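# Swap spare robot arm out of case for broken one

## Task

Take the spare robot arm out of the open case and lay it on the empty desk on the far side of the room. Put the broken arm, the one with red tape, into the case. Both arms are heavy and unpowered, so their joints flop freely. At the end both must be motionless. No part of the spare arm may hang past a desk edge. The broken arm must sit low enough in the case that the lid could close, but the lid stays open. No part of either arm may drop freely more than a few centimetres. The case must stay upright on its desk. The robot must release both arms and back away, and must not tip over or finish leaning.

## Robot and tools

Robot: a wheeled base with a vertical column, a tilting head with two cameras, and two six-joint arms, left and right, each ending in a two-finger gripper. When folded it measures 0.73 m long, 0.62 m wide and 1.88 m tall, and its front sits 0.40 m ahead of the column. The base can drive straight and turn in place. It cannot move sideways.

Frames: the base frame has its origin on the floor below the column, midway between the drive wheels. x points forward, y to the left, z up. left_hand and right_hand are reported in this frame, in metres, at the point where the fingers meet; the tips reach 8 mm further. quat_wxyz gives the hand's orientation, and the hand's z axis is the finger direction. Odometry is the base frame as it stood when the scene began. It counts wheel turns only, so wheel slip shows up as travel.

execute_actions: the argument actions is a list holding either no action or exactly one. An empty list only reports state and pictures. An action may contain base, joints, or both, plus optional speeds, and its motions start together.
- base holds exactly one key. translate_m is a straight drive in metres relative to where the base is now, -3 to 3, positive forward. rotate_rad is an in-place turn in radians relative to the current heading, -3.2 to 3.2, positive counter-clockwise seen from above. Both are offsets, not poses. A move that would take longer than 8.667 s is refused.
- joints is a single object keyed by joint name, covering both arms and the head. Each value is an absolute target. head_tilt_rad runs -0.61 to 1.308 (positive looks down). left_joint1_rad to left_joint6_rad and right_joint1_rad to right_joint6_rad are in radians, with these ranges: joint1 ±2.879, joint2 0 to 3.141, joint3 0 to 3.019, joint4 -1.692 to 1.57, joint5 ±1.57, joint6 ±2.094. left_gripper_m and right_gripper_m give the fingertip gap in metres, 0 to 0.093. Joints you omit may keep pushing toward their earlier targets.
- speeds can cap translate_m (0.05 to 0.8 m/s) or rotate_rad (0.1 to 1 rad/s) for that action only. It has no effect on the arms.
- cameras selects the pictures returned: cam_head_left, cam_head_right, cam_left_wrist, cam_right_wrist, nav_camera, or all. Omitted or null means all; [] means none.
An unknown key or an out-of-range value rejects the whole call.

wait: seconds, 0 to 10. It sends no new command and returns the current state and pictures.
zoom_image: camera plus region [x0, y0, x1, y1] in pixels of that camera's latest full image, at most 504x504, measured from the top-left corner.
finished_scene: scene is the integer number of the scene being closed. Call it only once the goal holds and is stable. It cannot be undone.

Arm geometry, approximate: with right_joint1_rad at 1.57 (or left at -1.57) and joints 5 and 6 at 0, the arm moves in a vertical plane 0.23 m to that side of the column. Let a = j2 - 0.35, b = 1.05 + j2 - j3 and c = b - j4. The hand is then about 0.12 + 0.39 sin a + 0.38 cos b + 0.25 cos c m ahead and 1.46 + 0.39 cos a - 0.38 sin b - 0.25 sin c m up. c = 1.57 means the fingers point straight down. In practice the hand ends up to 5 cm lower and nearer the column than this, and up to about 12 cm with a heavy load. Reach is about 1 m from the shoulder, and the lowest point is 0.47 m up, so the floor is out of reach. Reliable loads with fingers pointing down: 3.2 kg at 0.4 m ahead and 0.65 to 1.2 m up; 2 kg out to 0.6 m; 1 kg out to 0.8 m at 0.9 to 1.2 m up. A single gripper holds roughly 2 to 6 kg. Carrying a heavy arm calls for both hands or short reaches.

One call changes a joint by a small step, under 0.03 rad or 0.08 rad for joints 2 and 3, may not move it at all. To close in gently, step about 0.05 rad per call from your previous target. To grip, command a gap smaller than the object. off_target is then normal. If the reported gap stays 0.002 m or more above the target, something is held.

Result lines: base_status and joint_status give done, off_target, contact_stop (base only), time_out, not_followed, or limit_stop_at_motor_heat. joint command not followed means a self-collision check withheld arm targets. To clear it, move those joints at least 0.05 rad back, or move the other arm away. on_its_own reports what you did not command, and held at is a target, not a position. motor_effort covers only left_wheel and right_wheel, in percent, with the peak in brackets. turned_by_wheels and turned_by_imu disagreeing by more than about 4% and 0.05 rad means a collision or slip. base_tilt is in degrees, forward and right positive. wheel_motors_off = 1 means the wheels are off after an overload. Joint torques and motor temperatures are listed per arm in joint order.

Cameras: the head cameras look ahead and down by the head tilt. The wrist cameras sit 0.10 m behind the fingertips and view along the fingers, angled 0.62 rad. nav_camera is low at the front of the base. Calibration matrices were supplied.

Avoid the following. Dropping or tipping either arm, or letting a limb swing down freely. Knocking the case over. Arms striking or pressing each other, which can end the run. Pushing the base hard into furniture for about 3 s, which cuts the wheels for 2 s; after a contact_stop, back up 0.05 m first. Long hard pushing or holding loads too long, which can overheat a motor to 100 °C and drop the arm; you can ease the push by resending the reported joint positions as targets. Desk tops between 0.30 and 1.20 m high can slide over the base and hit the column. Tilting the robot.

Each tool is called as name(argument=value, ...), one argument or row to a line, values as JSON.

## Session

execute_actions(
  actions=[],
)

Scene clock: 0.00 s.
Joint torques (N m, as the arm reports them, + toward a larger angle): no reading
Motor temperatures (°C, as the motors report them): left_arm=[27 33 29 28 27 27] | right_arm=[26 31 27 27 28 26]
base_odometry: x=+0.000 y=+0.000 heading=+0.000 (m, m, rad; odometry frame)
turned_by_wheels: +0.000 (rad since the last result)
turned_by_imu: +0.000 (rad since the last result)
base_tilt: forward=+0.3 right=-0.1 (deg)
base_status: not commanded
joint_positions: head_tilt_rad=+0.872 left_joint1_rad=-1.545 left_joint2_rad=+0.893 left_joint3_rad=+0.422 left_joint4_rad=-0.984 left_joint5_rad=-0.048 left_joint6_rad=-0.087 left_gripper_m=+0.095 right_joint1_rad=+1.568 right_joint2_rad=+0.884 right_joint3_rad=+0.378 right_joint4_rad=-0.932 right_joint5_rad=-0.033 right_joint6_rad=+0.025 right_gripper_m=+0.094
joint_status: not commanded
wheel_motors_off: 0
motor_effort: left_wheel=+3 right_wheel=+2 (%)
left_hand: x=+0.1466 y=+0.2380 z=+1.2574 quat_wxyz=(+0.448, +0.038, -0.892, -0.048) (m; base frame)
right_hand: x=+0.1329 y=-0.2204 z=+1.2549 quat_wxyz=(+0.441, -0.020, -0.897, -0.009) (m; base frame)
pictures: cam_head_left, cam_head_right, cam_left_wrist, cam_right_wrist, nav_camera
camera_calibration (this result's frames):
cam_head_left: T_world_to_cam=[[0.0434284, -0.99896, -0.0139011, 0.0726209], [-0.711408, -0.0211524, -0.702461, 1.11672], [0.701436, 0.0403961, -0.711587, 0.986288], [0, 0, 0, 1]] pos_world=[0.0994692, 0.0563244, 1.48729]
cam_head_right: T_world_to_cam=[[0.0297868, -0.999493, -0.0112186, -0.0251468], [-0.710913, -0.0132941, -0.703154, 1.11249], [0.702649, 0.0289202, -0.710949, 0.977622], [0, 0, 0, 1]] pos_world=[0.104708, -0.0386174, 1.47701]
cam_left_wrist: T_world_to_cam=[[0.0160244, -0.993911, -0.109015, 0.376441], [-0.0126197, -0.109222, 0.993937, -1.2221], [-0.999792, -0.0145515, -0.0142931, 0.293566], [0, 0, 0, 1]] pos_world=[0.272051, 0.244941, 1.25993]
cam_right_wrist: T_world_to_cam=[[-0.0629763, -0.997822, 0.0196217, -0.236211], [-0.0472337, 0.0226186, 0.998628, -1.23404], [-0.996897, 0.0619631, -0.0485552, 0.333428], [0, 0, 0, 1]] pos_world=[0.25923, -0.228445, 1.25317]
Images, in order (width x height): cam_head_left 672x504, cam_head_right 672x504, cam_left_wrist 672x504, cam_right_wrist 672x504, nav_camera 672x504.

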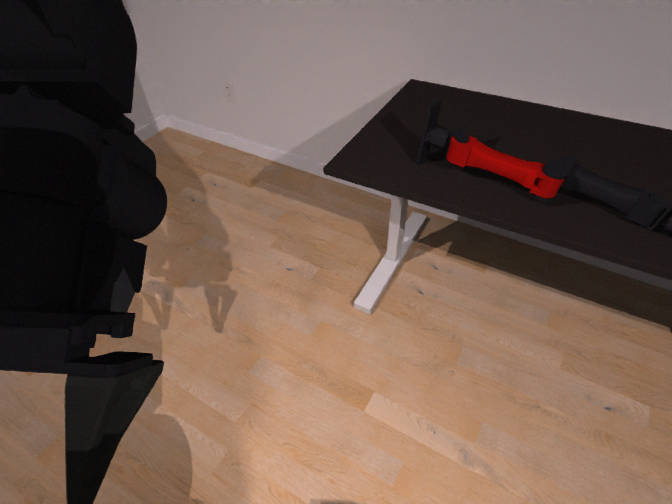

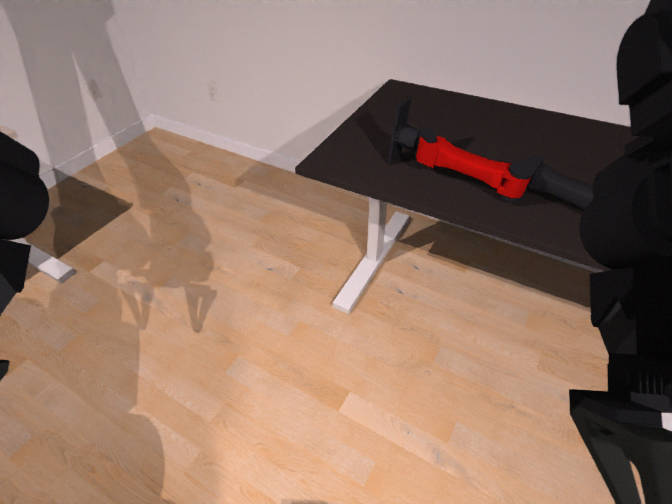

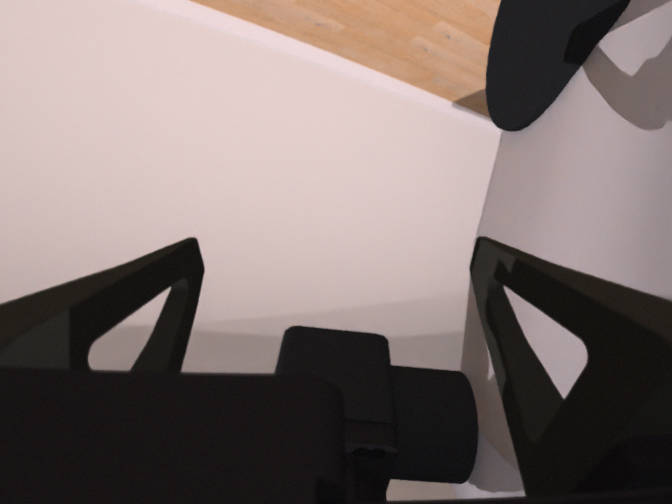

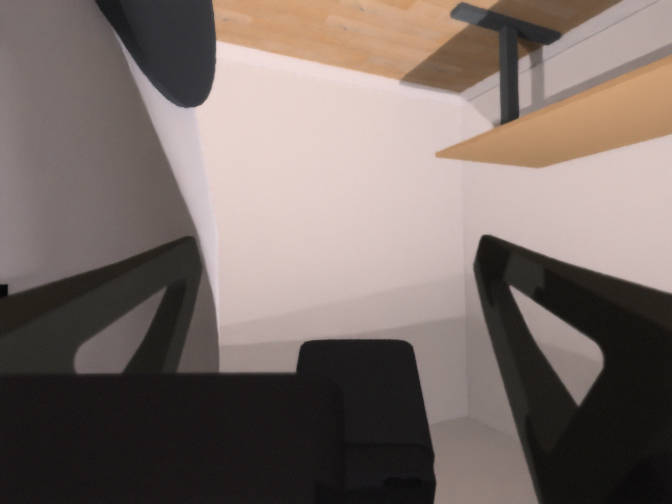

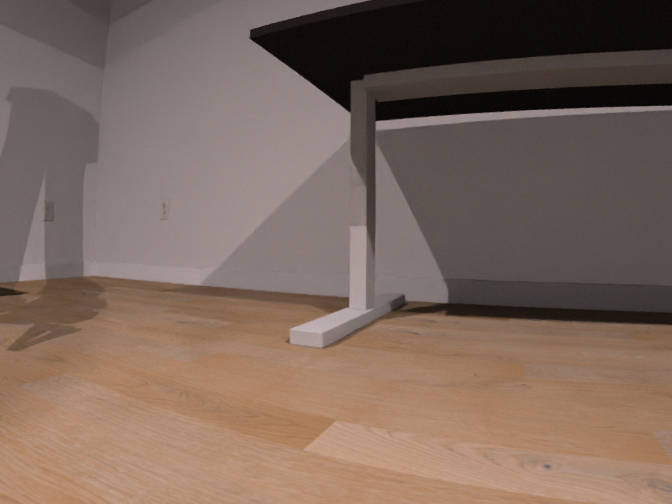

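execute_actions(
  actions=[
    {"base": {"rotate_rad": 1.125}, "joints": {"head_tilt_rad": 0.6, "left_joint1_rad": -1.57, "left_joint2_rad": 0.78, "left_joint3_rad": 0.546, "left_joint4_rad": -0.287, "left_joint5_rad": 0.0, "left_joint6_rad": 1.57, "right_joint1_rad": 1.57, "right_joint2_rad": 0.78, "right_joint3_rad": 0.546, "right_joint4_rad": -0.287, "right_joint5_rad": 0.0, "right_joint6_rad": -1.57, "left_gripper_m": 0.093, "right_gripper_m": 0.093}},
  ],
  cameras=["cam_head_left", "cam_head_right", "nav_camera"],
)

Scene clock: 5.53 s.
Joint torques (N m, as the arm reports them, + toward a larger angle): left_arm=[-0.27 -9.64  2.8   0.37  0.06  0.16] | right_arm=[  0.36 -11.56   2.23   0.61  -0.15  -0.14]
Motor temperatures (°C, as the motors report them): left_arm=[27 33 29 28 27 27] | right_arm=[26 31 27 27 28 26]
base_odometry: x=+0.000 y=+0.000 heading=+1.125 (m, m, rad; odometry frame)
turned_by_wheels: +1.125 (rad since the last result)
turned_by_imu: +1.107 (rad since the last result)
base_tilt: forward=+0.3 right=-0.1 (deg)
base_status: done
joint_positions: head_tilt_rad=+0.617 left_joint1_rad=-1.566 left_joint2_rad=+0.780 left_joint3_rad=+0.550 left_joint4_rad=-0.296 left_joint5_rad=-0.002 left_joint6_rad=+1.562 left_gripper_m=+0.093 right_joint1_rad=+1.568 right_joint2_rad=+0.784 right_joint3_rad=+0.548 right_joint4_rad=-0.299 right_joint5_rad=-0.002 right_joint6_rad=-1.558 right_gripper_m=+0.093
joint_status: all done
wheel_motors_off: 0
motor_effort: left_wheel=+0(29) right_wheel=-1(37) (%)
left_hand: x=+0.3958 y=+0.2267 z=+1.1939 quat_wxyz=(+0.003, -0.703, -0.711, -0.001) (m; base frame)
right_hand: x=+0.3928 y=-0.2264 z=+1.1927 quat_wxyz=(+0.004, +0.702, -0.712, -0.003) (m; base frame)
pictures: cam_head_left, cam_head_right, nav_camera
camera_calibration (this result's frames):
cam_head_left: T_world_to_cam=[[0.0455292, -0.99896, -0.00252054, 0.0549899], [-0.511656, -0.0211524, -0.85893, 1.34769], [0.857983, 0.0403961, -0.512087, 0.671231], [0, 0, 0, 1]] pos_world=[0.111146, 0.0563244, 1.50144]
cam_head_right: T_world_to_cam=[[0.0316517, -0.999493, -0.00335865, -0.0373444], [-0.511002, -0.0132941, -0.859477, 1.34323], [0.858996, 0.0289202, -0.511164, 0.662137], [0, 0, 0, 1]] pos_world=[0.118803, -0.0386174, 1.49281]
Images, in order (width x height): cam_head_left 672x504, cam_head_right 672x504, nav_camera 672x504.

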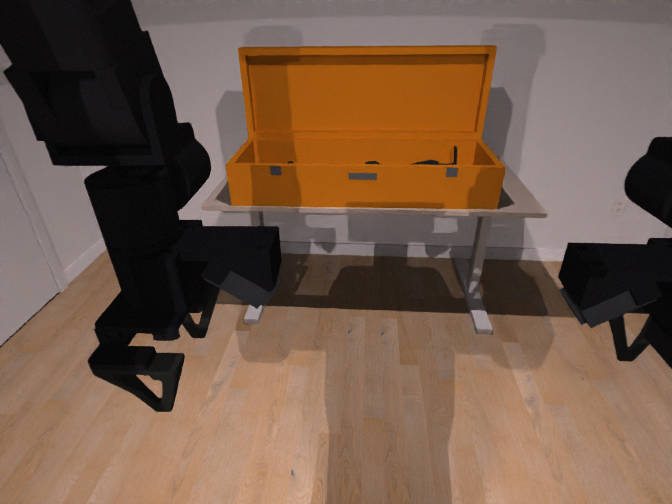

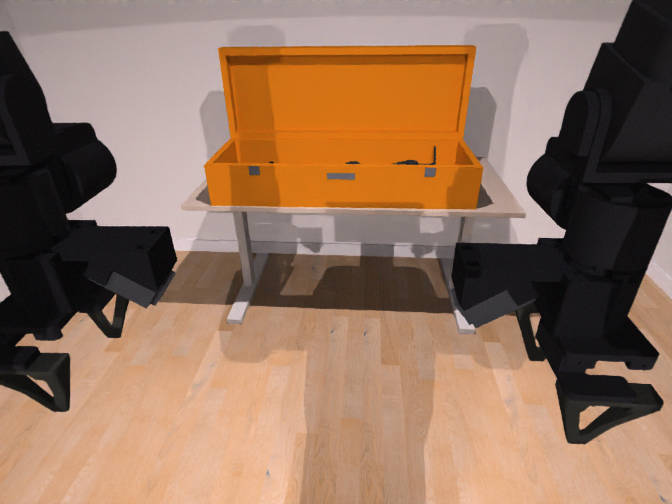

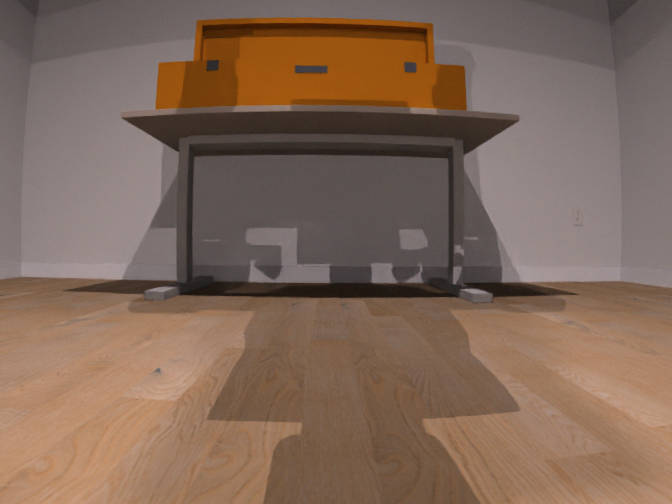

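execute_actions(
  actions=[
    {"base": {"translate_m": 1.55}, "joints": {"head_tilt_rad": 1.18, "left_joint2_rad": 1.23, "left_joint3_rad": 0.6, "left_joint4_rad": 0.11, "right_joint2_rad": 1.23, "right_joint3_rad": 0.66, "right_joint4_rad": 0.05}},
  ],
  cameras=["cam_head_left", "cam_head_right", "cam_left_wrist", "cam_right_wrist"],
)

Scene clock: 12.67 s.
Joint torques (N m, as the arm reports them, + toward a larger angle): left_arm=[ -0.43 -11.39  -0.79   0.48   0.07   0.16] | right_arm=[  0.27 -14.51  -1.4    0.66  -0.15  -0.13]
Motor temperatures (°C, as the motors report them): left_arm=[27 33 29 28 27 27] | right_arm=[26 32 27 27 28 26]
base_odometry: x=+0.669 y=+1.398 heading=+1.125 (m, m, rad; odometry frame)
turned_by_wheels: +0.000 (rad since the last result)
turned_by_imu: +0.002 (rad since the last result)
base_tilt: forward=+0.3 right=+0.0 (deg)
base_status: done
joint_positions: head_tilt_rad=+1.179 left_joint1_rad=-1.566 left_joint2_rad=+1.234 left_joint3_rad=+0.601 left_joint4_rad=+0.098 left_joint5_rad=-0.002 left_joint6_rad=+1.562 left_gripper_m=+0.093 right_joint1_rad=+1.568 right_joint2_rad=+1.240 right_joint3_rad=+0.662 right_joint4_rad=+0.037 right_joint5_rad=-0.002 right_joint6_rad=-1.559 right_gripper_m=+0.093
joint_status: all done
wheel_motors_off: 0
motor_effort: left_wheel=+0(41) right_wheel=-1(63) (%)
left_hand: x=+0.3777 y=+0.2271 z=+1.0735 quat_wxyz=(+0.006, -0.703, -0.711, +0.002) (m; base frame)
right_hand: x=+0.3988 y=-0.2267 z=+1.0700 quat_wxyz=(+0.007, +0.702, -0.712, -0.006) (m; base frame)
pictures: cam_head_left, cam_head_right, cam_left_wrist, cam_right_wrist
camera_calibration (this result's frames):
cam_head_left: T_world_to_cam=[[0.0372026, -0.99896, -0.0263673, 0.0921302], [-0.890333, -0.0211524, -0.454818, 0.744292], [0.453787, 0.0403961, -0.890194, 1.27373], [0, 0, 0, 1]] pos_world=[0.0812405, 0.0563244, 1.47481]
cam_head_right: T_world_to_cam=[[0.025008, -0.999493, -0.0196903, -0.0118614], [-0.890071, -0.0132941, -0.455629, 0.740259], [0.455136, 0.0289202, -0.889952, 1.26566], [0, 0, 0, 1]] pos_world=[0.0831306, -0.0386174, 1.46343]
cam_left_wrist: T_world_to_cam=[[-0.999938, 0.00383556, 0.0104688, 0.3707], [0.00928194, 0.806573, 0.591061, -0.821439], [-0.00617681, 0.591121, -0.806559, 0.859491], [0, 0, 0, 1]] pos_world=[0.38361, 0.153065, 1.17487]
cam_right_wrist: T_world_to_cam=[[0.99895, -0.0397889, -0.0227282, -0.383075], [-0.0196279, -0.819745, 0.572393, -0.78256], [-0.0414063, -0.571345, -0.819665, 0.890314], [0, 0, 0, 1]] pos_world=[0.404178, -0.148065, 1.16898]
Images, in order (width x height): cam_head_left 672x504, cam_head_right 672x504, cam_left_wrist 672x504, cam_right_wrist 672x504.

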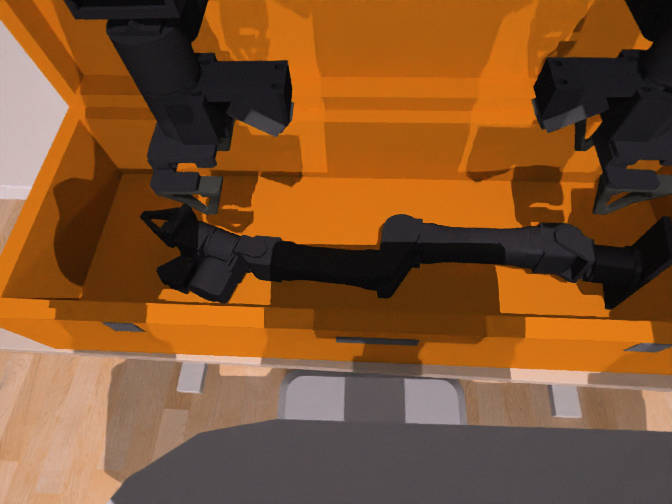

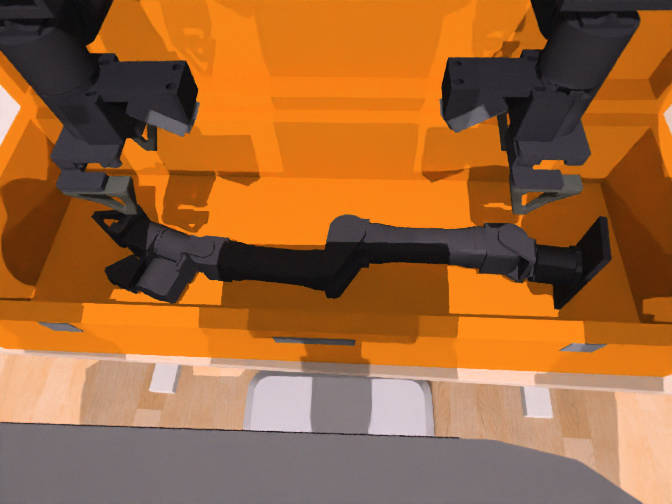

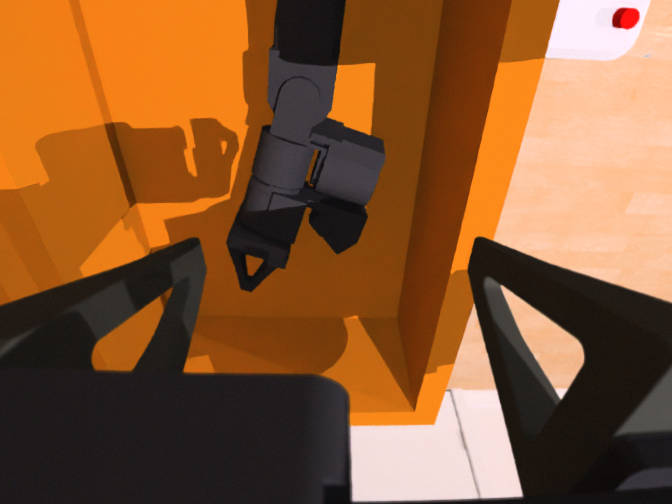

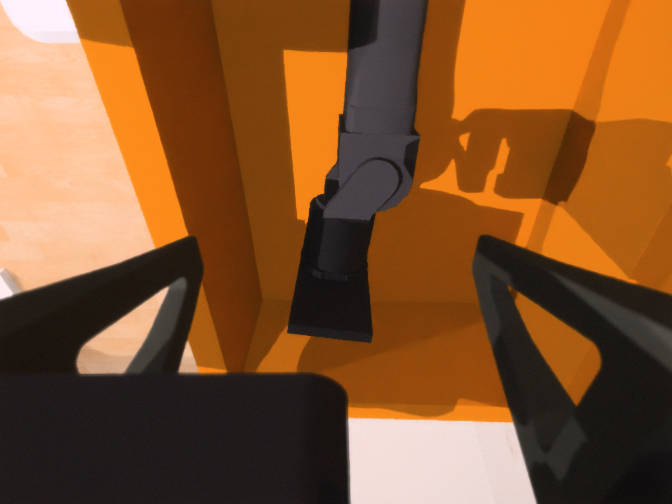

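execute_actions(
  actions=[
    {"base": {"translate_m": 0.015}, "joints": {"left_joint1_rad": -1.668, "left_joint2_rad": 1.845, "left_joint3_rad": 0.985, "left_joint4_rad": 0.356, "left_joint5_rad": -0.04, "left_joint6_rad": 1.642, "right_joint1_rad": 1.598, "right_joint2_rad": 1.742, "right_joint3_rad": 0.998, "right_joint4_rad": 0.241, "right_joint5_rad": 0.01, "right_joint6_rad": -1.525}},
  ],
  cameras=["cam_head_left", "cam_left_wrist", "cam_right_wrist"],
)

Scene clock: 22.17 s.
Joint torques (N m, as the arm reports them, + toward a larger angle): left_arm=[ -1.01 -14.34  -2.71   0.04   0.02   0.15] | right_arm=[  0.71 -16.24  -2.54   0.21  -0.18   0.04]
Motor temperatures (°C, as the motors report them): left_arm=[27 34 29 28 27 27] | right_arm=[26 32 27 27 28 26]
base_odometry: x=+0.675 y=+1.412 heading=+1.125 (m, m, rad; odometry frame)
turned_by_wheels: +0.000 (rad since the last result)
turned_by_imu: -0.001 (rad since the last result)
base_tilt: forward=+0.3 right=-0.1 (deg)
base_status: done
joint_positions: head_tilt_rad=+1.179 left_joint1_rad=-1.676 left_joint2_rad=+1.866 left_joint3_rad=+0.982 left_joint4_rad=+0.355 left_joint5_rad=-0.039 left_joint6_rad=+1.635 left_gripper_m=+0.093 right_joint1_rad=+1.594 right_joint2_rad=+1.761 right_joint3_rad=+0.997 right_joint4_rad=+0.240 right_joint5_rad=+0.009 right_joint6_rad=-1.533 right_gripper_m=+0.093
joint_status: all done
wheel_motors_off: 0
motor_effort: left_wheel=+1(34) right_wheel=+0(39) (%)
left_hand: x=+0.3708 y=+0.1627 z=+0.8753 quat_wxyz=(-0.018, -0.747, -0.664, +0.019) (m; base frame)
right_hand: x=+0.4128 y=-0.2123 z=+0.8992 quat_wxyz=(-0.004, +0.698, -0.716, -0.004) (m; base frame)
pictures: cam_head_left, cam_left_wrist, cam_right_wrist
camera_calibration (this result's frames):
cam_head_left: T_world_to_cam=[[0.0371968, -0.99896, -0.0263754, 0.092143], [-0.890433, -0.0211524, -0.454623, 0.743998], [0.453592, 0.0403961, -0.890293, 1.27389], [0, 0, 0, 1]] pos_world=[0.0812263, 0.0563244, 1.4748]
cam_left_wrist: T_world_to_cam=[[-0.991339, 0.131298, -0.00295835, 0.353966], [0.108634, 0.832461, 0.543329, -0.651464], [0.0738009, 0.538302, -0.839514, 0.745463], [0, 0, 0, 1]] pos_world=[0.366655, 0.0945587, 0.980833]
cam_right_wrist: T_world_to_cam=[[0.998595, -0.0526288, -0.00617008, -0.417901], [-0.0400428, -0.825745, 0.562621, -0.656731], [-0.034705, -0.561583, -0.826692, 0.764759], [0, 0, 0, 1]] pos_world=[0.417558, -0.13481, 0.999132]
Images, in order (width x height): cam_head_left 672x504, cam_left_wrist 672x504, cam_right_wrist 672x504.

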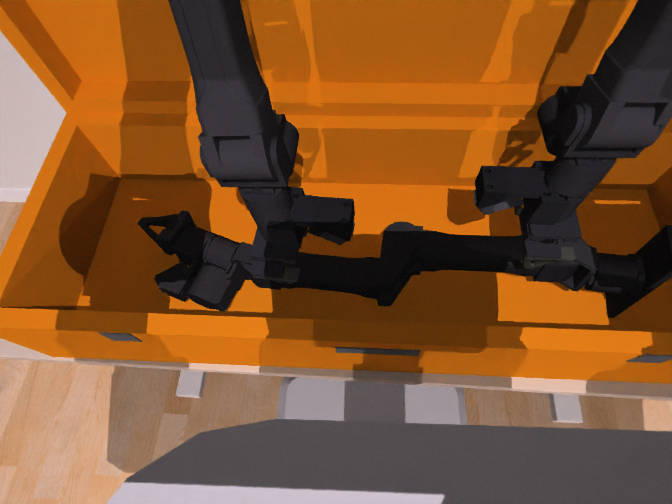

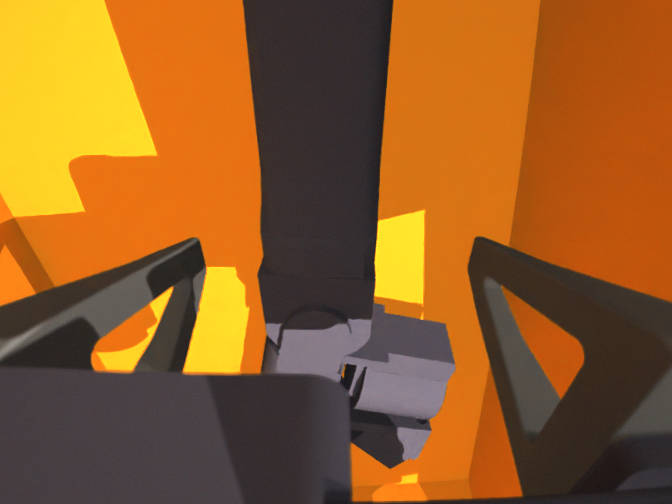

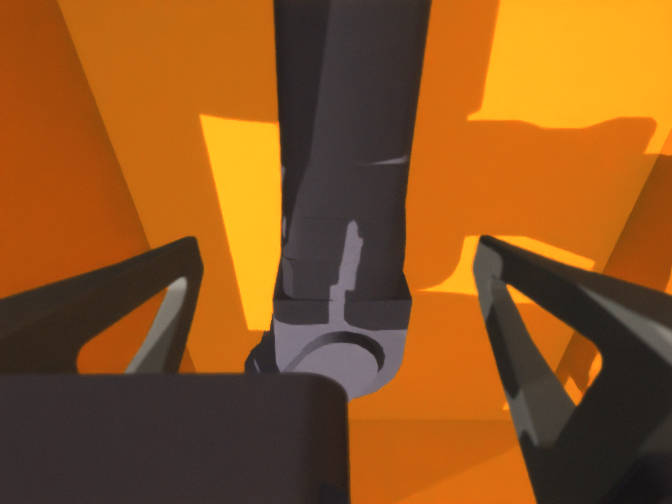

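execute_actions(
  actions=[
    {"joints": {"left_joint1_rad": -1.658, "left_joint2_rad": 2.072, "left_joint3_rad": 1.24, "left_joint4_rad": 0.334, "left_joint5_rad": -0.04, "left_joint6_rad": 1.648, "right_joint1_rad": 1.596, "right_joint2_rad": 1.97, "right_joint3_rad": 1.222, "right_joint4_rad": 0.246, "right_joint5_rad": 0.01, "right_joint6_rad": -1.505}},
  ],
  cameras=["cam_left_wrist", "cam_right_wrist"],
)

Scene clock: 30.93 s.
Joint torques (N m, as the arm reports them, + toward a larger angle): left_arm=[-1.02 -2.99  6.46  1.13  0.21  0.16] | right_arm=[ 0.41 -4.65  6.34  1.68 -0.18  0.03]
Motor temperatures (°C, as the motors report them): left_arm=[27 34 30 28 27 27] | right_arm=[26 32 27 27 28 26]
base_odometry: x=+0.675 y=+1.412 heading=+1.125 (m, m, rad; odometry frame)
turned_by_wheels: +0.000 (rad since the last result)
turned_by_imu: -0.002 (rad since the last result)
base_tilt: forward=+0.2 right=-0.1 (deg)
base_status: not commanded
joint_positions: head_tilt_rad=+1.179 left_joint1_rad=-1.668 left_joint2_rad=+1.938 left_joint3_rad=+1.138 left_joint4_rad=+0.310 left_joint5_rad=-0.045 left_joint6_rad=+1.640 left_gripper_m=+0.093 right_joint1_rad=+1.595 right_joint2_rad=+1.819 right_joint3_rad=+1.138 right_joint4_rad=+0.213 right_joint5_rad=+0.009 right_joint6_rad=-1.512 right_gripper_m=+0.093
joint_status: left_joint3_rad time_out (moved +0.155 of +0.258); right_joint2_rad time_out (moved +0.058 of +0.209); the others done
wheel_motors_off: 0
on_its_own: left_joint3_rad reads +1.138 and still pushes toward +1.240 since a time_out; right_joint2_rad reads +1.819 and still pushes toward +1.970 since a time_out
motor_effort: left_wheel=+2(6) right_wheel=+0(7) (%)
left_hand: x=+0.4112 y=+0.1637 z=+0.8375 quat_wxyz=(-0.027, -0.746, -0.665, +0.001) (m; base frame)
right_hand: x=+0.4602 y=-0.2098 z=+0.8711 quat_wxyz=(-0.025, +0.690, -0.723, +0.014) (m; base frame)
pictures: cam_left_wrist, cam_right_wrist
camera_calibration (this result's frames):
cam_left_wrist: T_world_to_cam=[[-0.99087, 0.128615, -0.0404241, 0.425428], [0.0846395, 0.826838, 0.556036, -0.636033], [0.104939, 0.547538, -0.830175, 0.688021], [0, 0, 0, 1]] pos_world=[0.403177, 0.0944621, 0.942033]
cam_right_wrist: T_world_to_cam=[[0.9961, -0.073423, 0.0489252, -0.516426], [-0.0882294, -0.826238, 0.55637, -0.609455], [-0.000426525, -0.558516, -0.829493, 0.731879], [0, 0, 0, 1]] pos_world=[0.460952, -0.132705, 0.971437]
Images, in order (width x height): cam_left_wrist 672x504, cam_right_wrist 672x504.

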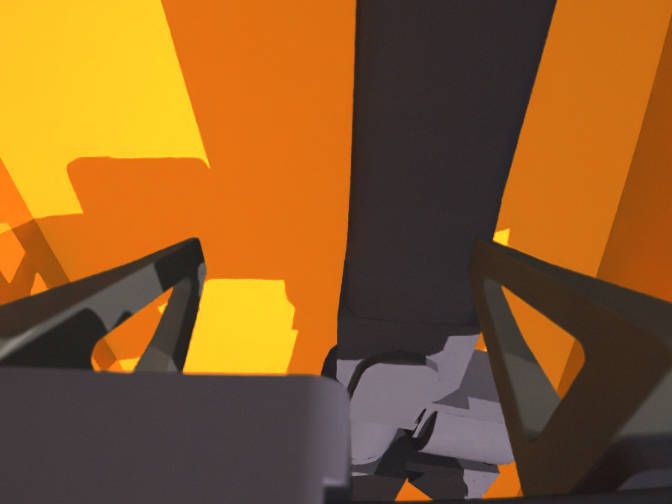

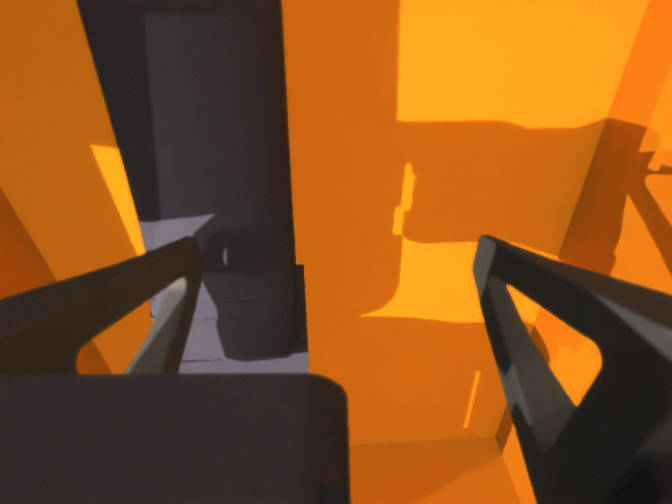

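execute_actions(
  actions=[
    {"joints": {"left_joint1_rad": -1.668, "left_joint2_rad": 1.9, "left_joint3_rad": 1.03, "left_joint4_rad": 0.352, "right_joint2_rad": 1.795, "right_joint3_rad": 1.033, "right_joint4_rad": 0.24}},
  ],
  cameras=["cam_left_wrist", "cam_right_wrist"],
)

Scene clock: 33.77 s.
Joint torques (N m, as the arm reports them, + toward a larger angle): left_arm=[ -1.86 -14.03  -3.18   0.64   0.15   0.16] | right_arm=[  0.47 -16.05  -2.87   0.51  -0.19   0.03]
Motor temperatures (°C, as the motors report them): left_arm=[27 34 30 28 27 27] | right_arm=[26 32 27 27 28 26]
base_odometry: x=+0.675 y=+1.412 heading=+1.125 (m, m, rad; odometry frame)
turned_by_wheels: +0.000 (rad since the last result)
turned_by_imu: -0.001 (rad since the last result)
base_tilt: forward=+0.3 right=-0.1 (deg)
base_status: not commanded
joint_positions: head_tilt_rad=+1.179 left_joint1_rad=-1.669 left_joint2_rad=+1.919 left_joint3_rad=+1.032 left_joint4_rad=+0.338 left_joint5_rad=-0.043 left_joint6_rad=+1.640 left_gripper_m=+0.093 right_joint1_rad=+1.595 right_joint2_rad=+1.813 right_joint3_rad=+1.032 right_joint4_rad=+0.229 right_joint5_rad=+0.009 right_joint6_rad=-1.512 right_gripper_m=+0.093
joint_status: all done
wheel_motors_off: 0
motor_effort: left_wheel=+0(2) right_wheel=-3(4) (%)
left_hand: x=+0.3656 y=+0.1663 z=+0.8550 quat_wxyz=(-0.007, -0.748, -0.663, +0.023) (m; base frame)
right_hand: x=+0.4021 y=-0.2107 z=+0.8810 quat_wxyz=(+0.006, +0.691, -0.723, -0.014) (m; base frame)
pictures: cam_left_wrist, cam_right_wrist
camera_calibration (this result's frames):
cam_left_wrist: T_world_to_cam=[[-0.990745, 0.134541, 0.017973, 0.329599], [0.122175, 0.826219, 0.549941, -0.652502], [0.0591397, 0.547047, -0.83501, 0.7269], [0, 0, 0, 1]] pos_world=[0.36328, 0.0971163, 0.959883]
cam_right_wrist: T_world_to_cam=[[0.996829, -0.0716272, -0.0346512, -0.385435], [-0.0397791, -0.825773, 0.562599, -0.64573], [-0.0689114, -0.559436, -0.826004, 0.763827], [0, 0, 0, 1]] pos_world=[0.411163, -0.133521, 0.980855]
Images, in order (width x height): cam_left_wrist 672x504, cam_right_wrist 672x504.

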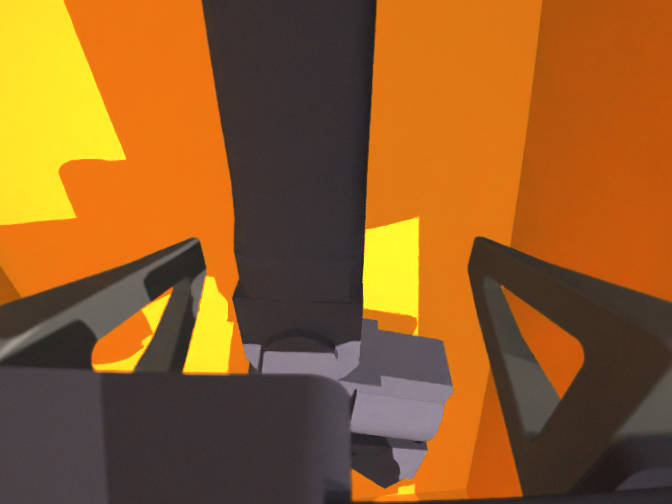

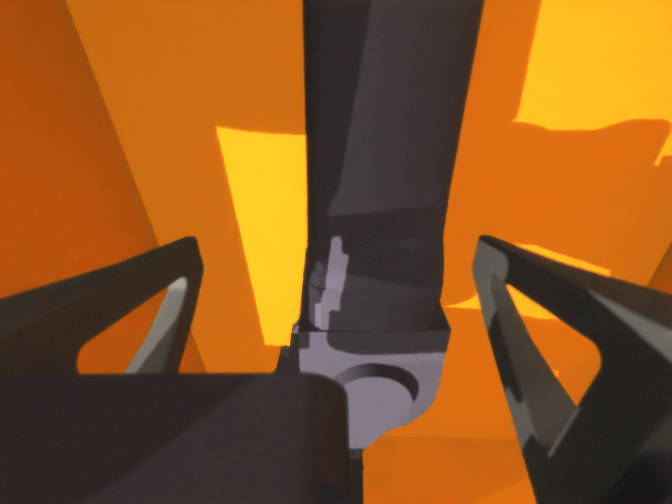

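execute_actions(
  actions=[
    {"joints": {"left_joint1_rad": -1.662, "left_joint2_rad": 1.975, "left_joint3_rad": 1.125, "left_joint4_rad": 0.355, "right_joint2_rad": 1.868, "right_joint3_rad": 1.119, "right_joint4_rad": 0.25}},
  ],
  cameras=["cam_left_wrist", "cam_right_wrist"],
)

Scene clock: 36.97 s.
Joint torques (N m, as the arm reports them, + toward a larger angle): left_arm=[ -1.24 -11.83  -2.48   0.68   0.14   0.16] | right_arm=[  0.57 -14.13  -2.23   0.97  -0.19   0.03]
Motor temperatures (°C, as the motors report them): left_arm=[27 34 30 28 27 27] | right_arm=[26 32 27 27 28 26]
base_odometry: x=+0.675 y=+1.412 heading=+1.125 (m, m, rad; odometry frame)
turned_by_wheels: +0.000 (rad since the last result)
turned_by_imu: -0.001 (rad since the last result)
base_tilt: forward=+0.3 right=-0.1 (deg)
base_status: not commanded
joint_positions: head_tilt_rad=+1.179 left_joint1_rad=-1.669 left_joint2_rad=+1.957 left_joint3_rad=+1.127 left_joint4_rad=+0.341 left_joint5_rad=-0.043 left_joint6_rad=+1.640 left_gripper_m=+0.093 right_joint1_rad=+1.595 right_joint2_rad=+1.845 right_joint3_rad=+1.116 right_joint4_rad=+0.232 right_joint5_rad=+0.009 right_joint6_rad=-1.512 right_gripper_m=+0.093
joint_status: all done
wheel_motors_off: 0
motor_effort: left_wheel=+0(1) right_wheel=-1(2) (%)
left_hand: x=+0.4001 y=+0.1630 z=+0.8335 quat_wxyz=(-0.028, -0.747, -0.665, +0.002) (m; base frame)
right_hand: x=+0.4364 y=-0.2100 z=+0.8642 quat_wxyz=(-0.014, +0.690, -0.723, +0.005) (m; base frame)
pictures: cam_left_wrist, cam_right_wrist
camera_calibration (this result's frames):
cam_left_wrist: T_world_to_cam=[[-0.990693, 0.129647, -0.0414543, 0.414977], [0.0851986, 0.82817, 0.553964, -0.631052], [0.106151, 0.545276, -0.831508, 0.687244], [0, 0, 0, 1]] pos_world=[0.391928, 0.0940797, 0.938231]
cam_right_wrist: T_world_to_cam=[[0.997108, -0.0731841, 0.0204706, -0.468174], [-0.0720962, -0.825854, 0.559256, -0.617376], [-0.024023, -0.559115, -0.828742, 0.73559], [0, 0, 0, 1]] pos_world=[0.43998, -0.132846, 0.964469]
Images, in order (width x height): cam_left_wrist 672x504, cam_right_wrist 672x504.

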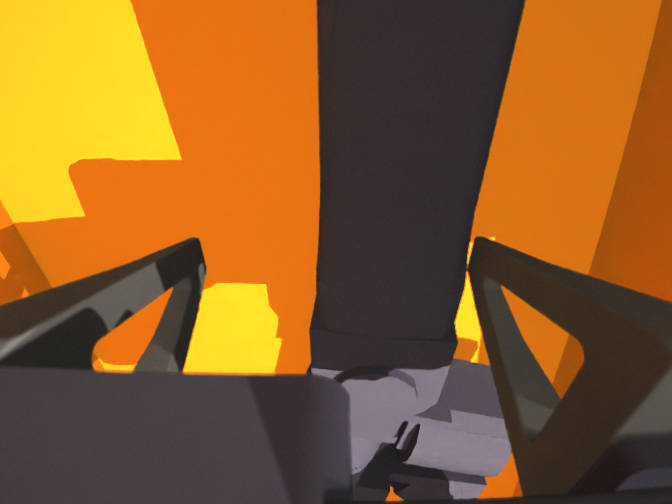

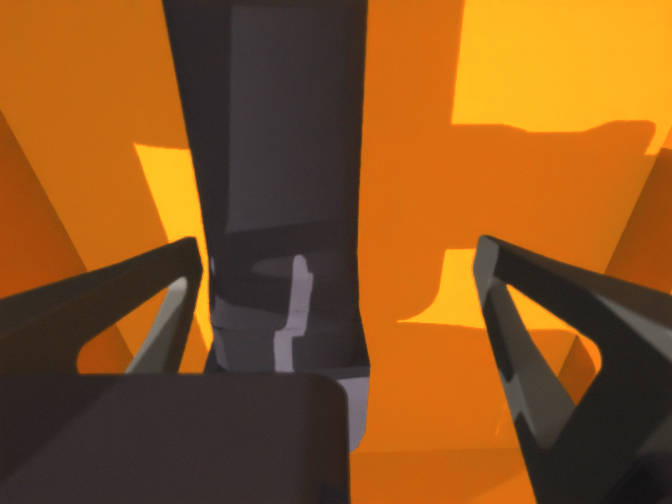

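execute_actions(
  actions=[
    {"joints": {"left_joint2_rad": 2.05, "left_joint3_rad": 1.15, "right_joint2_rad": 1.947, "right_joint3_rad": 1.145}},
  ],
  cameras=["cam_left_wrist", "cam_right_wrist"],
)

Scene clock: 39.30 s.
Joint torques (N m, as the arm reports them, + toward a larger angle): left_arm=[ -1.04 -11.67  -3.11   0.47   0.13   0.14] | right_arm=[  0.41 -14.47  -3.45   0.46  -0.2    0.03]
Motor temperatures (°C, as the motors report them): left_arm=[27 34 30 28 27 27] | right_arm=[26 32 27 27 28 26]
base_odometry: x=+0.675 y=+1.412 heading=+1.125 (m, m, rad; odometry frame)
turned_by_wheels: +0.000 (rad since the last result)
turned_by_imu: -0.001 (rad since the last result)
base_tilt: forward=+0.3 right=-0.1 (deg)
base_status: not commanded
joint_positions: head_tilt_rad=+1.179 left_joint1_rad=-1.669 left_joint2_rad=+2.045 left_joint3_rad=+1.152 left_joint4_rad=+0.346 left_joint5_rad=-0.043 left_joint6_rad=+1.641 left_gripper_m=+0.093 right_joint1_rad=+1.595 right_joint2_rad=+1.943 right_joint3_rad=+1.148 right_joint4_rad=+0.238 right_joint5_rad=+0.009 right_joint6_rad=-1.512 right_gripper_m=+0.093
joint_status: all done
wheel_motors_off: 0
motor_effort: left_wheel=+0(1) right_wheel=-2(1) (%)
left_hand: x=+0.3606 y=+0.1627 z=+0.8077 quat_wxyz=(-0.008, -0.748, -0.663, +0.022) (m; base frame)
right_hand: x=+0.3981 y=-0.2098 z=+0.8326 quat_wxyz=(+0.008, +0.691, -0.723, -0.016) (m; base frame)
pictures: cam_left_wrist, cam_right_wrist
camera_calibration (this result's frames):
cam_left_wrist: T_world_to_cam=[[-0.990672, 0.135318, 0.0160419, 0.327457], [0.121761, 0.826219, 0.550034, -0.622813], [0.0611752, 0.546856, -0.834988, 0.68892], [0, 0, 0, 1]] pos_world=[0.358093, 0.0935284, 0.912555]
cam_right_wrist: T_world_to_cam=[[0.996641, -0.0719146, -0.0391799, -0.379284], [-0.0374278, -0.825509, 0.563146, -0.619267], [-0.0728418, -0.559788, -0.825428, 0.725144], [0, 0, 0, 1]] pos_world=[0.407652, -0.13256, 0.932431]
Images, in order (width x height): cam_left_wrist 672x504, cam_right_wrist 672x504.

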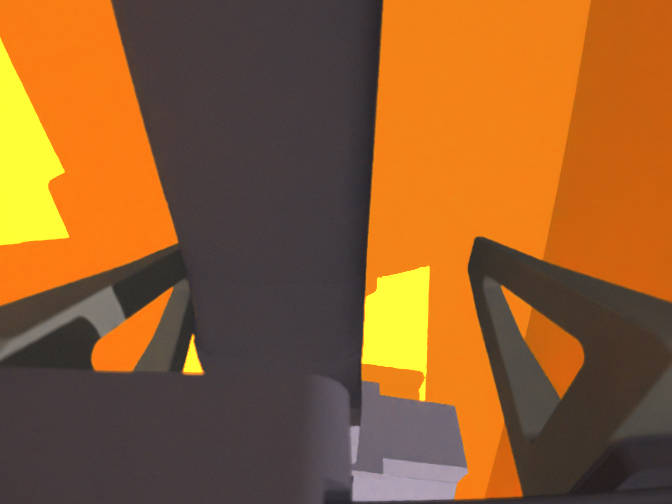

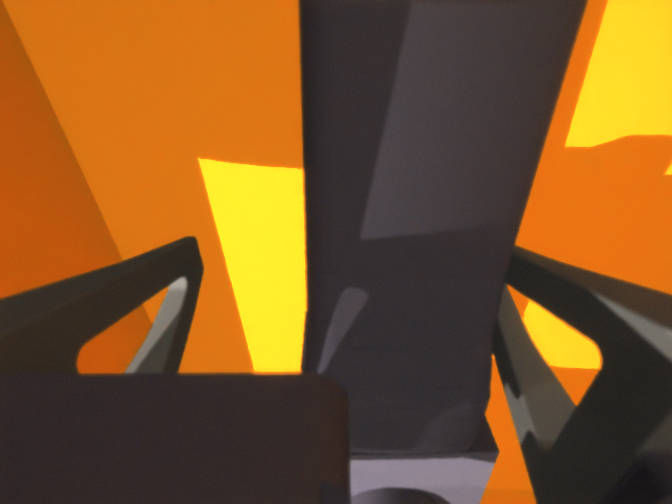

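execute_actions(
  actions=[
    {"joints": {"left_joint1_rad": -1.655, "left_joint2_rad": 2.113, "left_joint3_rad": 1.25, "left_joint4_rad": 0.33, "right_joint2_rad": 2.007, "right_joint3_rad": 1.232, "right_joint4_rad": 0.245}},
  ],
  cameras=["cam_left_wrist", "cam_right_wrist"],
)

Scene clock: 40.77 s.
Joint torques (N m, as the arm reports them, + toward a larger angle): left_arm=[ -0.96 -11.64  -2.65  -0.42   0.11   0.14] | right_arm=[  0.48 -13.32  -3.09   0.38  -0.19   0.03]
Motor temperatures (°C, as the motors report them): left_arm=[27 34 30 28 27 27] | right_arm=[26 32 27 27 28 26]
base_odometry: x=+0.675 y=+1.412 heading=+1.125 (m, m, rad; odometry frame)
turned_by_wheels: +0.000 (rad since the last result)
turned_by_imu: +0.000 (rad since the last result)
base_tilt: forward=+0.2 right=-0.1 (deg)
base_status: not commanded
joint_positions: head_tilt_rad=+1.179 left_joint1_rad=-1.664 left_joint2_rad=+2.099 left_joint3_rad=+1.252 left_joint4_rad=+0.339 left_joint5_rad=-0.043 left_joint6_rad=+1.641 left_gripper_m=+0.093 right_joint1_rad=+1.595 right_joint2_rad=+1.988 right_joint3_rad=+1.237 right_joint4_rad=+0.238 right_joint5_rad=+0.009 right_joint6_rad=-1.512 right_gripper_m=+0.093
joint_status: all done
wheel_motors_off: 0
motor_effort: left_wheel=+0(1) right_wheel=-1(1) (%)
left_hand: x=+0.3828 y=+0.1627 z=+0.7808 quat_wxyz=(-0.020, -0.747, -0.665, +0.007) (m; base frame)
right_hand: x=+0.4238 y=-0.2090 z=+0.8109 quat_wxyz=(-0.008, +0.690, -0.723, -0.001) (m; base frame)
pictures: cam_left_wrist, cam_right_wrist
camera_calibration (this result's frames):
cam_left_wrist: T_world_to_cam=[[-0.991296, 0.129918, -0.0213091, 0.380165], [0.0962559, 0.825632, 0.555938, -0.605524], [0.08982, 0.549048, -0.83095, 0.650678], [0, 0, 0, 1]] pos_world=[0.376697, 0.0932957, 0.885416]
cam_right_wrist: T_world_to_cam=[[0.997338, -0.0728239, 0.00375209, -0.440981], [-0.0624046, -0.825762, 0.560556, -0.592766], [-0.0377235, -0.559298, -0.828108, 0.696875], [0, 0, 0, 1]] pos_world=[0.429105, -0.131837, 0.911021]
Images, in order (width x height): cam_left_wrist 672x504, cam_right_wrist 672x504.

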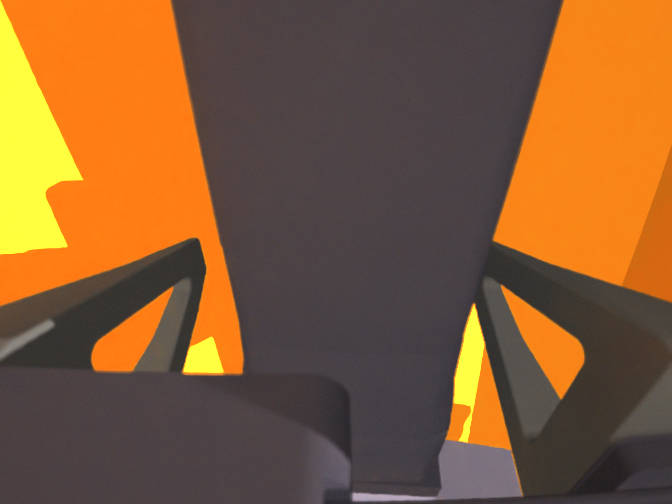

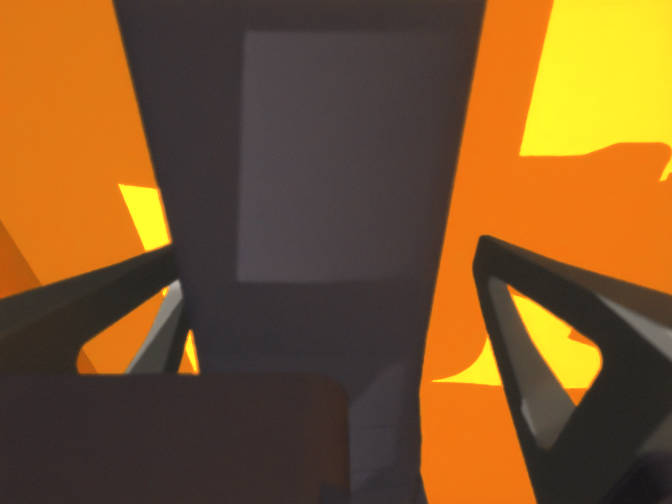

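Good; close both grippers.

execute_actions(
  actions=[
    {"joints": {"left_gripper_m": 0.0, "right_gripper_m": 0.0}},
  ],
  cameras=["cam_head_left"],
)

Scene clock: 41.80 s.
Joint torques (N m, as the arm reports them, + toward a larger angle): left_arm=[ -1.15 -12.09  -2.55  -0.09   0.07   0.11] | right_arm=[  0.47 -13.85  -2.62   0.42  -0.15  -0.06]
Motor temperatures (°C, as the motors report them): left_arm=[27 34 30 28 27 27] | right_arm=[26 32 27 27 28 26]
base_odometry: x=+0.675 y=+1.412 heading=+1.125 (m, m, rad; odometry frame)
turned_by_wheels: +0.000 (rad since the last result)
turned_by_imu: +0.000 (rad since the last result)
base_tilt: forward=+0.3 right=-0.1 (deg)
base_status: not commanded
joint_positions: head_tilt_rad=+1.179 left_joint1_rad=-1.664 left_joint2_rad=+2.102 left_joint3_rad=+1.250 left_joint4_rad=+0.334 left_joint5_rad=-0.041 left_joint6_rad=+1.644 left_gripper_m=+0.055 right_joint1_rad=+1.595 right_joint2_rad=+1.992 right_joint3_rad=+1.231 right_joint4_rad=+0.239 right_joint5_rad=+0.008 right_joint6_rad=-1.503 right_gripper_m=+0.053
joint_status: left_gripper_m off_target (ended at +0.055, target +0.000); right_gripper_m off_target (ended at +0.053, target +0.000)
wheel_motors_off: 0
motor_effort: left_wheel=+1(2) right_wheel=+1(3) (%)
left_hand: x=+0.3787 y=+0.1629 z=+0.7804 quat_wxyz=(-0.017, -0.748, -0.663, +0.011) (m; base frame)
right_hand: x=+0.4176 y=-0.2089 z=+0.8103 quat_wxyz=(-0.005, +0.687, -0.726, -0.005) (m; base frame)
pictures: cam_head_left
camera_calibration (this result's frames):
cam_head_left: T_world_to_cam=[[0.0371967, -0.99896, -0.0263755, 0.0921432], [-0.890434, -0.0211524, -0.454621, 0.743995], [0.453591, 0.0403961, -0.890294, 1.27389], [0, 0, 0, 1]] pos_world=[0.0812261, 0.0563244, 1.4748]
Images, in order (width x height): cam_head_left 672x504.

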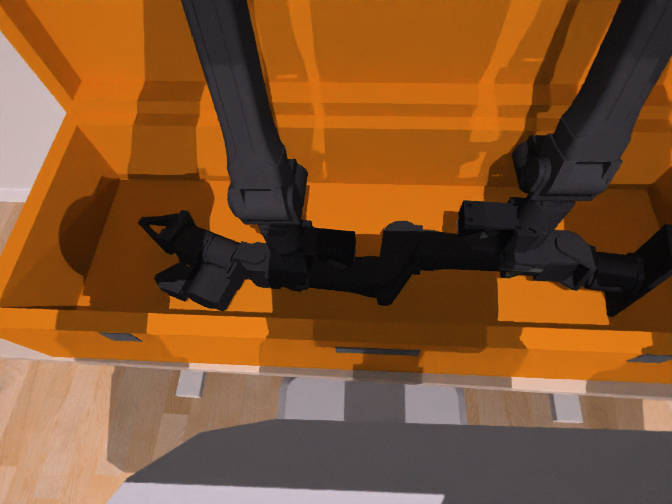

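execute_actions(
  actions=[
    {"joints": {"left_joint1_rad": -1.67, "left_joint2_rad": 1.934, "left_joint3_rad": 1.097, "left_joint4_rad": 0.344, "left_joint5_rad": -0.041, "left_joint6_rad": 1.645, "right_joint1_rad": 1.607, "right_joint2_rad": 1.794, "right_joint3_rad": 1.092, "right_joint4_rad": 0.248, "right_joint5_rad": 0.0145, "right_joint6_rad": -1.499}},
  ],
  cameras=["cam_head_left"],
)

Scene clock: 50.00 s.
Joint torques (N m, as the arm reports them, + toward a larger angle): left_arm=[ -2.44 -20.42  -6.85   0.13  -0.05   0.1 ] | right_arm=[  0.78 -23.8   -6.13  -0.07  -0.25  -0.07]
Motor temperatures (°C, as the motors report them): left_arm=[27 34 30 28 27 27] | right_arm=[26 33 27 27 28 26]
base_odometry: x=+0.675 y=+1.412 heading=+1.125 (m, m, rad; odometry frame)
turned_by_wheels: +0.000 (rad since the last result)
turned_by_imu: -0.001 (rad since the last result)
base_tilt: forward=+0.3 right=+0.0 (deg)
base_status: not commanded
joint_positions: head_tilt_rad=+1.179 left_joint1_rad=-1.664 left_joint2_rad=+2.031 left_joint3_rad=+1.142 left_joint4_rad=+0.340 left_joint5_rad=-0.038 left_joint6_rad=+1.644 left_gripper_m=+0.055 right_joint1_rad=+1.603 right_joint2_rad=+1.919 right_joint3_rad=+1.123 right_joint4_rad=+0.251 right_joint5_rad=+0.015 right_joint6_rad=-1.495 right_gripper_m=+0.053
joint_status: all done
wheel_motors_off: 0
motor_effort: left_wheel=+0(1) right_wheel=-1(0) (%)
left_hand: x=+0.3621 y=+0.1660 z=+0.8121 quat_wxyz=(-0.007, -0.748, -0.663, +0.023) (m; base frame)
right_hand: x=+0.4006 y=-0.2054 z=+0.8421 quat_wxyz=(+0.003, +0.686, -0.728, -0.012) (m; base frame)
pictures: cam_head_left
camera_calibration (this result's frames):
cam_head_left: T_world_to_cam=[[0.0371967, -0.99896, -0.0263755, 0.0921432], [-0.890434, -0.0211524, -0.454621, 0.743995], [0.453591, 0.0403961, -0.890294, 1.27389], [0, 0, 0, 1]] pos_world=[0.0812261, 0.0563244, 1.4748]
Images, in order (width x height): cam_head_left 672x504.

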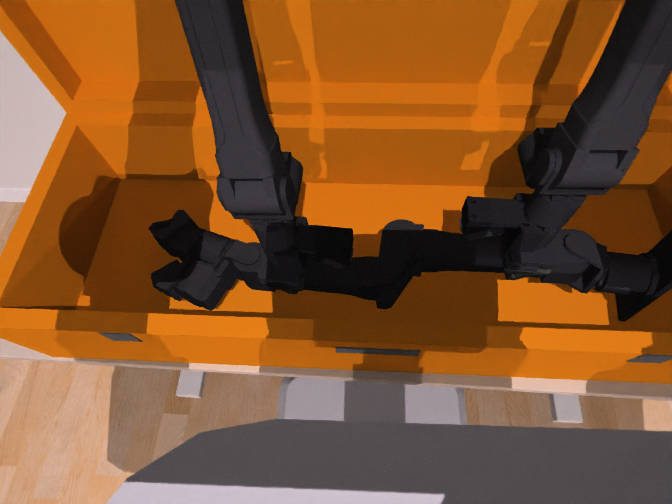

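execute_actions(
  actions=[
    {"joints": {"left_joint1_rad": -1.671, "left_joint2_rad": 1.8, "left_joint3_rad": 0.989, "left_joint4_rad": 0.352, "left_joint5_rad": -0.041, "left_joint6_rad": 1.645, "right_joint1_rad": 1.615, "right_joint2_rad": 1.66, "right_joint3_rad": 0.999, "right_joint4_rad": 0.232, "right_joint5_rad": 0.022, "right_joint6_rad": -1.495}},
  ],
  cameras=["cam_head_left"],
)

Scene clock: 52.03 s.
Joint torques (N m, as the arm reports them, + toward a larger angle): left_arm=[ -2.16 -19.83  -6.85   0.05  -0.18   0.13] | right_arm=[  1.21 -23.03  -5.43  -0.11  -0.29   0.02]
Motor temperatures (°C, as the motors report them): left_arm=[27 35 30 28 27 27] | right_arm=[26 33 27 27 28 26]
base_odometry: x=+0.675 y=+1.412 heading=+1.125 (m, m, rad; odometry frame)
turned_by_wheels: +0.000 (rad since the last result)
turned_by_imu: -0.001 (rad since the last result)
base_tilt: forward=+0.3 right=-0.1 (deg)
base_status: not commanded
joint_positions: head_tilt_rad=+1.179 left_joint1_rad=-1.664 left_joint2_rad=+1.890 left_joint3_rad=+1.038 left_joint4_rad=+0.352 left_joint5_rad=-0.035 left_joint6_rad=+1.640 left_gripper_m=+0.055 right_joint1_rad=+1.612 right_joint2_rad=+1.766 right_joint3_rad=+1.029 right_joint4_rad=+0.236 right_joint5_rad=+0.025 right_joint6_rad=-1.501 right_gripper_m=+0.053
joint_status: all done
wheel_motors_off: 0
motor_effort: left_wheel=+0(1) right_wheel=-1(2) (%)
left_hand: x=+0.3898 y=+0.1681 z=+0.8614 quat_wxyz=(-0.025, -0.746, -0.665, +0.007) (m; base frame)
right_hand: x=+0.4284 y=-0.2026 z=+0.8952 quat_wxyz=(-0.012, +0.689, -0.725, +0.003) (m; base frame)
pictures: cam_head_left
camera_calibration (this result's frames):
cam_head_left: T_world_to_cam=[[0.0371967, -0.99896, -0.0263755, 0.0921432], [-0.890434, -0.0211524, -0.454621, 0.743995], [0.453591, 0.0403961, -0.890294, 1.27389], [0, 0, 0, 1]] pos_world=[0.0812261, 0.0563244, 1.4748]
Images, in order (width x height): cam_head_left 672x504.

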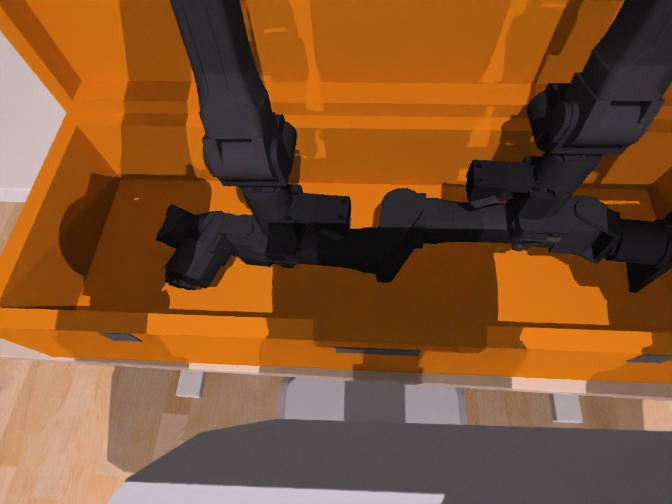

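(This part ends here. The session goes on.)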